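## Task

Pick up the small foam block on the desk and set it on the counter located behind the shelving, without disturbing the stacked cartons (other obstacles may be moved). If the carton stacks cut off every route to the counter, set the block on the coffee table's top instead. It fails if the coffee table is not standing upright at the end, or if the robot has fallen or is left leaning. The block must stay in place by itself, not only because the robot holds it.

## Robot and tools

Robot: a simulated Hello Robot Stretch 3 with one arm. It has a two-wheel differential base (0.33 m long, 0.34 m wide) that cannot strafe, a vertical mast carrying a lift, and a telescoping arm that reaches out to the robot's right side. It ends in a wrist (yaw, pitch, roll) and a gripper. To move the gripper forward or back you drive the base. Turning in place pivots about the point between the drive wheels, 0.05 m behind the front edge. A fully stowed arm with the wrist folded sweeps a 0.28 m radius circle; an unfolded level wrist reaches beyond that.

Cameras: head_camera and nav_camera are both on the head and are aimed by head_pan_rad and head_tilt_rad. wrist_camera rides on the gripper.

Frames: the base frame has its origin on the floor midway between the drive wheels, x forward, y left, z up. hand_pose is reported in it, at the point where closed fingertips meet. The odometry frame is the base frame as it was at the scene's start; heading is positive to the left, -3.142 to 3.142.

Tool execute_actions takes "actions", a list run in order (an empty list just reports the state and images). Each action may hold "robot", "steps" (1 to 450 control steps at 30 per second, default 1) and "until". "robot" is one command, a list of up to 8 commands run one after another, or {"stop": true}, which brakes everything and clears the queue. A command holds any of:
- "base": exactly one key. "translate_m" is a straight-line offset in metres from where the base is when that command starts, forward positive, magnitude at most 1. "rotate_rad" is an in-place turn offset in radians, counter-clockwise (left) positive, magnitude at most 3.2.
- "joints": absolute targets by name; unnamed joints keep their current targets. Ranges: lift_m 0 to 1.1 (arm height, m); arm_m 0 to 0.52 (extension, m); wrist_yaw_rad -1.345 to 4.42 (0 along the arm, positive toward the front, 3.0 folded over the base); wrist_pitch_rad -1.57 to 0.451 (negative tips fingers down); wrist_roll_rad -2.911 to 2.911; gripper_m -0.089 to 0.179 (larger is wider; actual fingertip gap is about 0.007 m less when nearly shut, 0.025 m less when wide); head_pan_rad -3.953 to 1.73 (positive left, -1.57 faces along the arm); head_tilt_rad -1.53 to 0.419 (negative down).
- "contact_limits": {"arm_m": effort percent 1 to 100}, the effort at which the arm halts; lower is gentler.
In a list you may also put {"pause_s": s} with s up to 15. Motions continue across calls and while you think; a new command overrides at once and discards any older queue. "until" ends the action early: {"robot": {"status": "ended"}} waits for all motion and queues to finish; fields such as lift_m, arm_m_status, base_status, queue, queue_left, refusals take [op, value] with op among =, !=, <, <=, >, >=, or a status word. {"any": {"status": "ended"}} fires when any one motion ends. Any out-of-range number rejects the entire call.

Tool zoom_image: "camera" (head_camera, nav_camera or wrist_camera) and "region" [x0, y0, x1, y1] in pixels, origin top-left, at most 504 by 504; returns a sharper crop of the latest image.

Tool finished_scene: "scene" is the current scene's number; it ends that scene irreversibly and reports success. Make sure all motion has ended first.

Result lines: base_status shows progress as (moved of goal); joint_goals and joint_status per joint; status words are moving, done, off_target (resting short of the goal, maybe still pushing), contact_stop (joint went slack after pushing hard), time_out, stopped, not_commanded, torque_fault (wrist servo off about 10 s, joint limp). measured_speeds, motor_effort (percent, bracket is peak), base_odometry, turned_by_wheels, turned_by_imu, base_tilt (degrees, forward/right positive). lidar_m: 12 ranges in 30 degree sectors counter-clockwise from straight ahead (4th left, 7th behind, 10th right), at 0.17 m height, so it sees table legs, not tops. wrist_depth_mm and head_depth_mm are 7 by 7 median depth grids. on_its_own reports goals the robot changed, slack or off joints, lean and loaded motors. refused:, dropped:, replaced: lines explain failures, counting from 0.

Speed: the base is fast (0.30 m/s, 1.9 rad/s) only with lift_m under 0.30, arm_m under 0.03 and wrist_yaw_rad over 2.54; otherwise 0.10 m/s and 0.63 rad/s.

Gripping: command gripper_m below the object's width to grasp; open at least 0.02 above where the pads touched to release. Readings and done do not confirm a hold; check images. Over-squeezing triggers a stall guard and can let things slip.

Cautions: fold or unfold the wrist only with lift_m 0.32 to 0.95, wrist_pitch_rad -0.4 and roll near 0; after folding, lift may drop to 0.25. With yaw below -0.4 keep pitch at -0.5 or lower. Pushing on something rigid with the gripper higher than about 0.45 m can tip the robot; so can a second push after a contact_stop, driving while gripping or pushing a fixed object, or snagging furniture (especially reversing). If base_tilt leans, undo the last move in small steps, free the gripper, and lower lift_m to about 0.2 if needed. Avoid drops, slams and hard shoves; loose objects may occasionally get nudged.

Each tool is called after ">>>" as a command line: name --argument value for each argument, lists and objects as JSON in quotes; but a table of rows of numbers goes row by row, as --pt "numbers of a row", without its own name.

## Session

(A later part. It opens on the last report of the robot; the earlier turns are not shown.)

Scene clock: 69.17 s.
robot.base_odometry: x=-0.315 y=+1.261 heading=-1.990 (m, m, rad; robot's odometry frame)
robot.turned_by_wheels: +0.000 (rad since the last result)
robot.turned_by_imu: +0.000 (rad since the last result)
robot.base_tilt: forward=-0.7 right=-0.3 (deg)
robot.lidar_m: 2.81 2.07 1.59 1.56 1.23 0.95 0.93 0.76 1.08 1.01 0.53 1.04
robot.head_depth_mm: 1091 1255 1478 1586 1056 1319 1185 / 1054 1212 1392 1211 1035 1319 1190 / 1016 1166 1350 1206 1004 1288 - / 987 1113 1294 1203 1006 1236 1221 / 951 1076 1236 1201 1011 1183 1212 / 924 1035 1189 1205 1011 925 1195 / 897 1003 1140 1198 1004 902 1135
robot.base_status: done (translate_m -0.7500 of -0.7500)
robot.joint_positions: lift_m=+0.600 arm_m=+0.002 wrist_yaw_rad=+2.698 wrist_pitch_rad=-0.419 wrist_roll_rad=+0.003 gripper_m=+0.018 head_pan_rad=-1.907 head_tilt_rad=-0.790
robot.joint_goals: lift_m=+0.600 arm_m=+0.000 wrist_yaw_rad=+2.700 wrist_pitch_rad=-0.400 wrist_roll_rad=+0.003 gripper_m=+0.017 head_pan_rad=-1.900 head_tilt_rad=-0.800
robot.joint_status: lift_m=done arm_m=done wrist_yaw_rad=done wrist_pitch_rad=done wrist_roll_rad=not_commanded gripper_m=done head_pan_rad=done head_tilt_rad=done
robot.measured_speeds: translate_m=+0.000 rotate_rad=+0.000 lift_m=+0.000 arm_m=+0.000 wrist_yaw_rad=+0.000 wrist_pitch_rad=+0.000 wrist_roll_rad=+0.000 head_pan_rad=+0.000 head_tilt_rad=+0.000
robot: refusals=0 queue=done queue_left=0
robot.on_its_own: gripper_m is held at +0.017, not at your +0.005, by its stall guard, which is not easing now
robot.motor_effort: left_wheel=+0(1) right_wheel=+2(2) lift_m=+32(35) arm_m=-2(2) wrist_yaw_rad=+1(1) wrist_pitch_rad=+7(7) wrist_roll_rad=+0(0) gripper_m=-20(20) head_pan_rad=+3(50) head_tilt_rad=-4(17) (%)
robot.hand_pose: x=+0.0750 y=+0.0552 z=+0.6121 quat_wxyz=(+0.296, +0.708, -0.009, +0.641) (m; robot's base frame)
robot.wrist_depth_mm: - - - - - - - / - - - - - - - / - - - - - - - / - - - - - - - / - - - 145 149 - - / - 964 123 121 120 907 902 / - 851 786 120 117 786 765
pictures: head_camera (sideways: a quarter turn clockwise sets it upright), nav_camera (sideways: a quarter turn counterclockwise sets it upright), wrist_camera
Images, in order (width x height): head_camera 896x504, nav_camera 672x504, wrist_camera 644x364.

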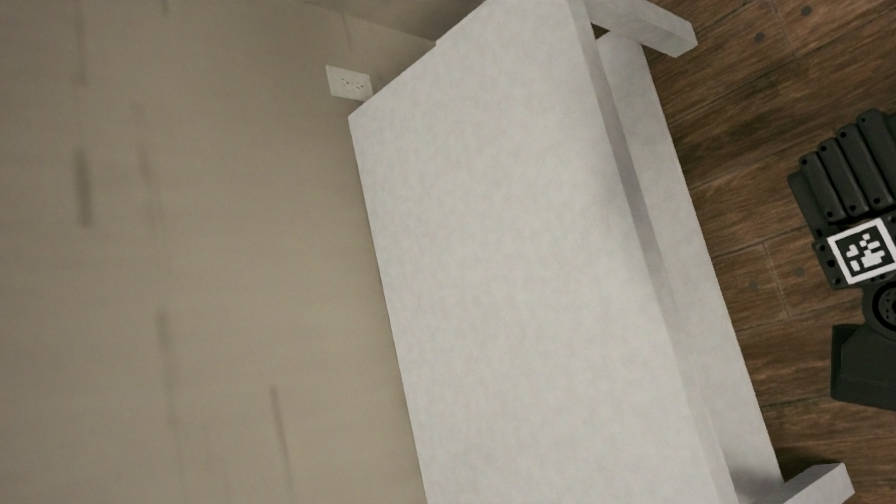

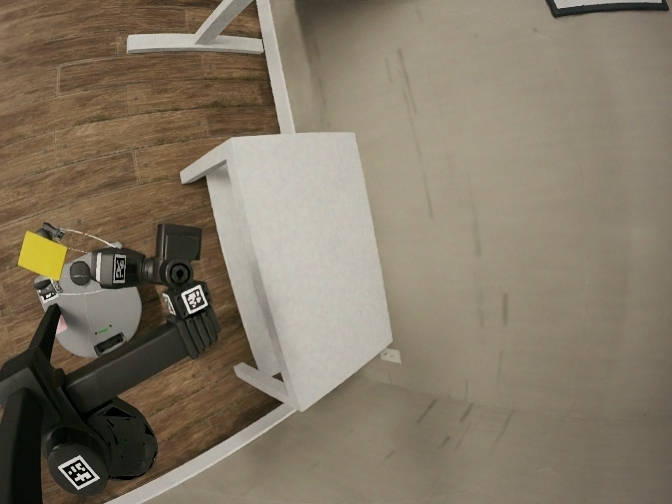

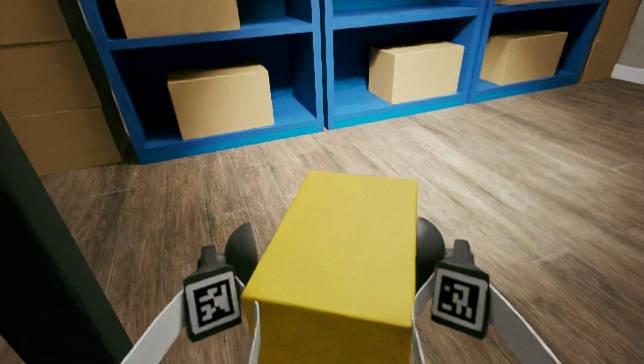

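Both gaps are blocked, so the block goes on the coffee table (top about 0.45 m).

>>> execute_actions --actions '[{"robot":[{"joints":{"wrist_yaw_rad":0,"lift_m":0.52,"arm_m":0.33}},{"joints":{"lift_m":0.48}}],"steps":450,"until":{"robot":{"status":"ended"}}}]'

Scene clock: 74.47 s.
robot.base_odometry: x=-0.315 y=+1.261 heading=-1.990 (m, m, rad; robot's odometry frame)
robot.turned_by_wheels: +0.000 (rad since the last result)
robot.turned_by_imu: +0.001 (rad since the last result)
robot.base_tilt: forward=-0.6 right=-0.3 (deg)
robot.lidar_m: 2.81 2.08 1.59 1.56 1.23 0.94 0.93 0.77 1.08 1.01 0.53 1.04
robot.head_depth_mm: 1095 1258 1482 1605 1059 1326 1178 / 1048 1209 1390 1201 1032 1316 1173 / 1019 1157 1346 1203 1009 1289 1206 / 982 1119 1285 1208 1006 1235 1158 / 945 1072 1232 1208 1055 1180 1183 / 926 1041 1187 1204 - 1136 1182 / 896 1003 1137 1200 983 904 1137
robot.base_status: done (translate_m -0.7500 of -0.7500)
robot.joint_positions: lift_m=+0.480 arm_m=+0.330 wrist_yaw_rad=+0.002 wrist_pitch_rad=-0.419 wrist_roll_rad=+0.003 gripper_m=+0.018 head_pan_rad=-1.907 head_tilt_rad=-0.790
robot.joint_goals: lift_m=+0.480 arm_m=+0.330 wrist_yaw_rad=+0.000 wrist_pitch_rad=-0.400 wrist_roll_rad=+0.003 gripper_m=+0.017 head_pan_rad=-1.900 head_tilt_rad=-0.800
robot.joint_status: lift_m=done arm_m=done wrist_yaw_rad=done wrist_pitch_rad=done wrist_roll_rad=not_commanded gripper_m=done head_pan_rad=done head_tilt_rad=done
robot.measured_speeds: translate_m=+0.000 rotate_rad=+0.000 lift_m=+0.000 arm_m=+0.000 wrist_yaw_rad=+0.000 wrist_pitch_rad=+0.000 wrist_roll_rad=+0.000 head_pan_rad=+0.000 head_tilt_rad=+0.000
robot: refusals=0 queue=done queue_left=0
robot.on_its_own: gripper_m is held at +0.017, not at your +0.005, by its stall guard, which is not easing now
robot.motor_effort: left_wheel=-1(1) right_wheel=+2(2) lift_m=+16(33) arm_m=+2(3) wrist_yaw_rad=-1(2) wrist_pitch_rad=+7(7) wrist_roll_rad=+0(0) gripper_m=-20(20) head_pan_rad=+4(4) head_tilt_rad=-4(3) (%)
robot.hand_pose: x=-0.0212 y=-0.6990 z=+0.4929 quat_wxyz=(+0.691, +0.148, -0.692, -0.147) (m; robot's base frame)
robot.wrist_depth_mm: 473 469 455 446 438 424 419 / 521 508 490 489 476 462 456 / 562 541 416 409 393 383 375 / 626 319 311 278 285 293 286 / 272 253 255 145 148 237 233 / 213 210 123 121 120 197 196 / 180 178 168 120 117 168 170
pictures: head_camera (sideways: a quarter turn clockwise sets it upright), nav_camera (sideways: a quarter turn counterclockwise sets it upright), wrist_camera
Images, in order (width x height): head_camera 896x504, nav_camera 672x504, wrist_camera 644x364.

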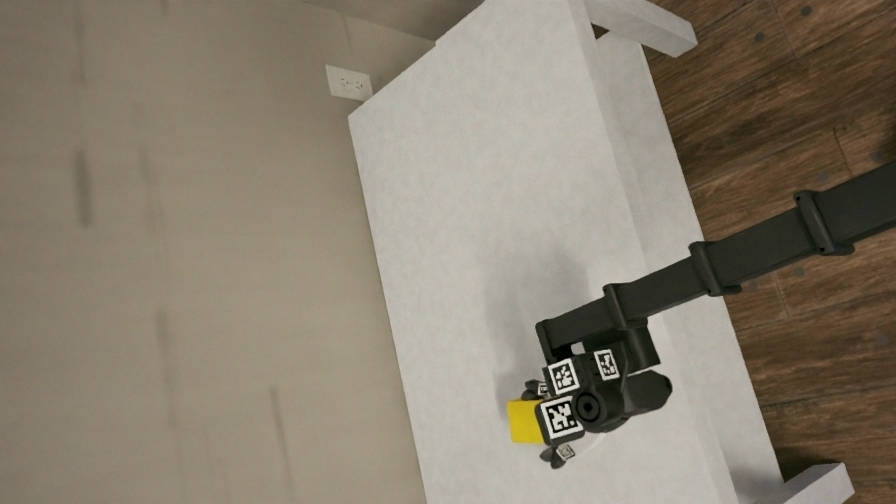

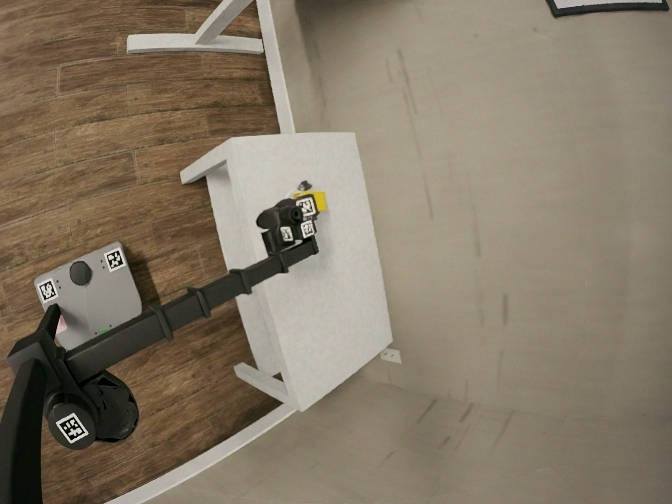

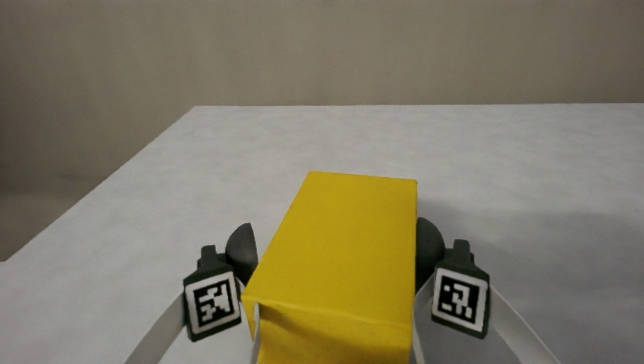

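>>> execute_actions --actions '[{"robot":[{"joints":{"lift_m":0.463}},{"joints":{"gripper_m":0.13}},{"joints":{"arm_m":0.17,"lift_m":0.5}}],"steps":450,"until":{"robot":{"status":"ended"}}}]'

Scene clock: 79.90 s.
robot.base_odometry: x=-0.315 y=+1.261 heading=-1.990 (m, m, rad; robot's odometry frame)
robot.turned_by_wheels: +0.000 (rad since the last result)
robot.turned_by_imu: +0.001 (rad since the last result)
robot.base_tilt: forward=-0.7 right=-0.4 (deg)
robot.lidar_m: 2.82 2.07 1.60 1.56 1.23 0.94 0.92 0.76 1.08 1.01 0.53 1.04
robot.head_depth_mm: 1096 1256 1473 1602 1058 1321 1173 / 1053 1202 1393 1199 1033 1319 1178 / 1017 1158 1356 1201 1012 1289 1203 / 979 1115 1290 1206 1010 1208 1155 / 953 1073 1238 1195 1009 - 1158 / 915 1041 1186 1206 986 1133 1184 / 893 1002 1142 1201 1006 902 1139
robot.base_status: done (translate_m -0.7500 of -0.7500)
robot.joint_positions: lift_m=+0.500 arm_m=+0.170 wrist_yaw_rad=+0.002 wrist_pitch_rad=-0.417 wrist_roll_rad=+0.003 gripper_m=+0.130 head_pan_rad=-1.907 head_tilt_rad=-0.790
robot.joint_goals: lift_m=+0.500 arm_m=+0.170 wrist_yaw_rad=+0.000 wrist_pitch_rad=-0.400 wrist_roll_rad=+0.003 gripper_m=+0.130 head_pan_rad=-1.900 head_tilt_rad=-0.800
robot.joint_status: lift_m=done arm_m=done wrist_yaw_rad=done wrist_pitch_rad=done wrist_roll_rad=not_commanded gripper_m=done head_pan_rad=done head_tilt_rad=done
robot.measured_speeds: translate_m=+0.000 rotate_rad=+0.000 lift_m=+0.000 arm_m=+0.000 wrist_yaw_rad=+0.000 wrist_pitch_rad=+0.000 wrist_roll_rad=+0.000 head_pan_rad=+0.000 head_tilt_rad=+0.000
robot: refusals=0 queue=done queue_left=0
robot.motor_effort: left_wheel=-1(1) right_wheel=+2(2) lift_m=+32(35) arm_m=-2(2) wrist_yaw_rad=-1(2) wrist_pitch_rad=+6(7) wrist_roll_rad=+0(1) gripper_m=+0(81) head_pan_rad=+4(3) head_tilt_rad=-4(4) (%)
robot.hand_pose: x=-0.0212 y=-0.5397 z=+0.5124 quat_wxyz=(+0.691, +0.147, -0.692, -0.147) (m; robot's base frame)
robot.wrist_depth_mm: 643 621 614 597 585 579 559 / 690 681 653 628 619 590 580 / 776 734 468 432 449 433 421 / 853 363 354 284 338 331 324 / 910 287 281 274 268 275 262 / 241 246 232 230 226 - 220 / 207 192 199 197 195 187 191
pictures: head_camera (sideways: a quarter turn clockwise sets it upright), nav_camera (sideways: a quarter turn counterclockwise sets it upright), wrist_camera
Images, in order (width x height): head_camera 896x504, nav_camera 672x504, wrist_camera 644x364.

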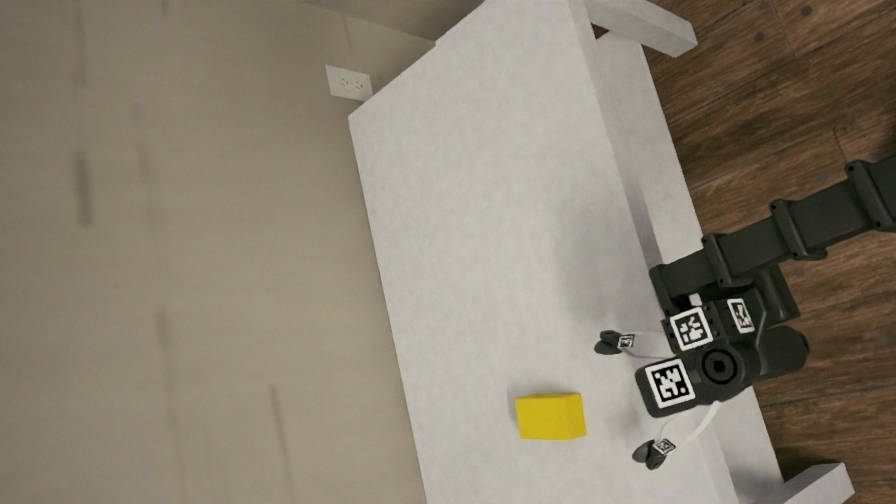

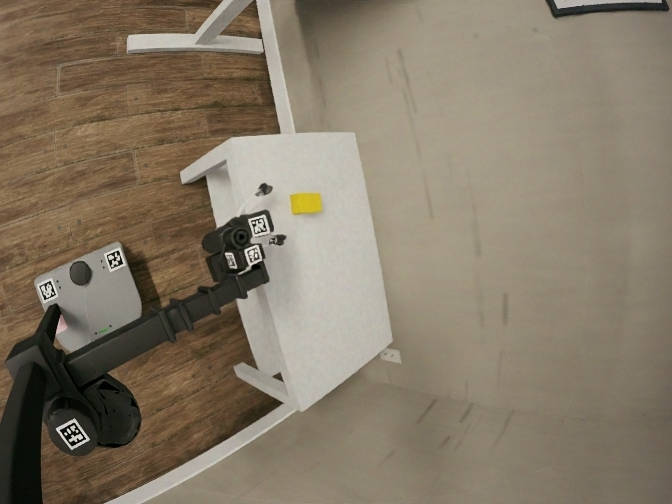

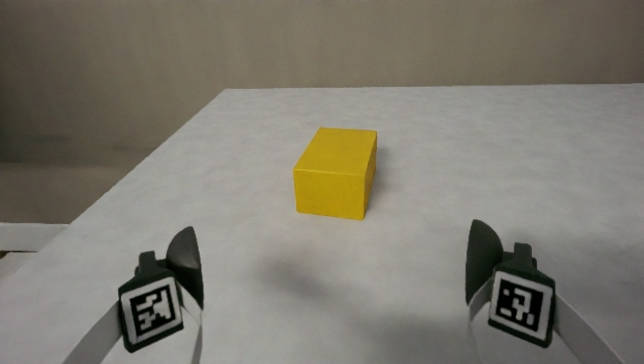

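>>> finished_scene --scene 2

The scene is finished: the task was done.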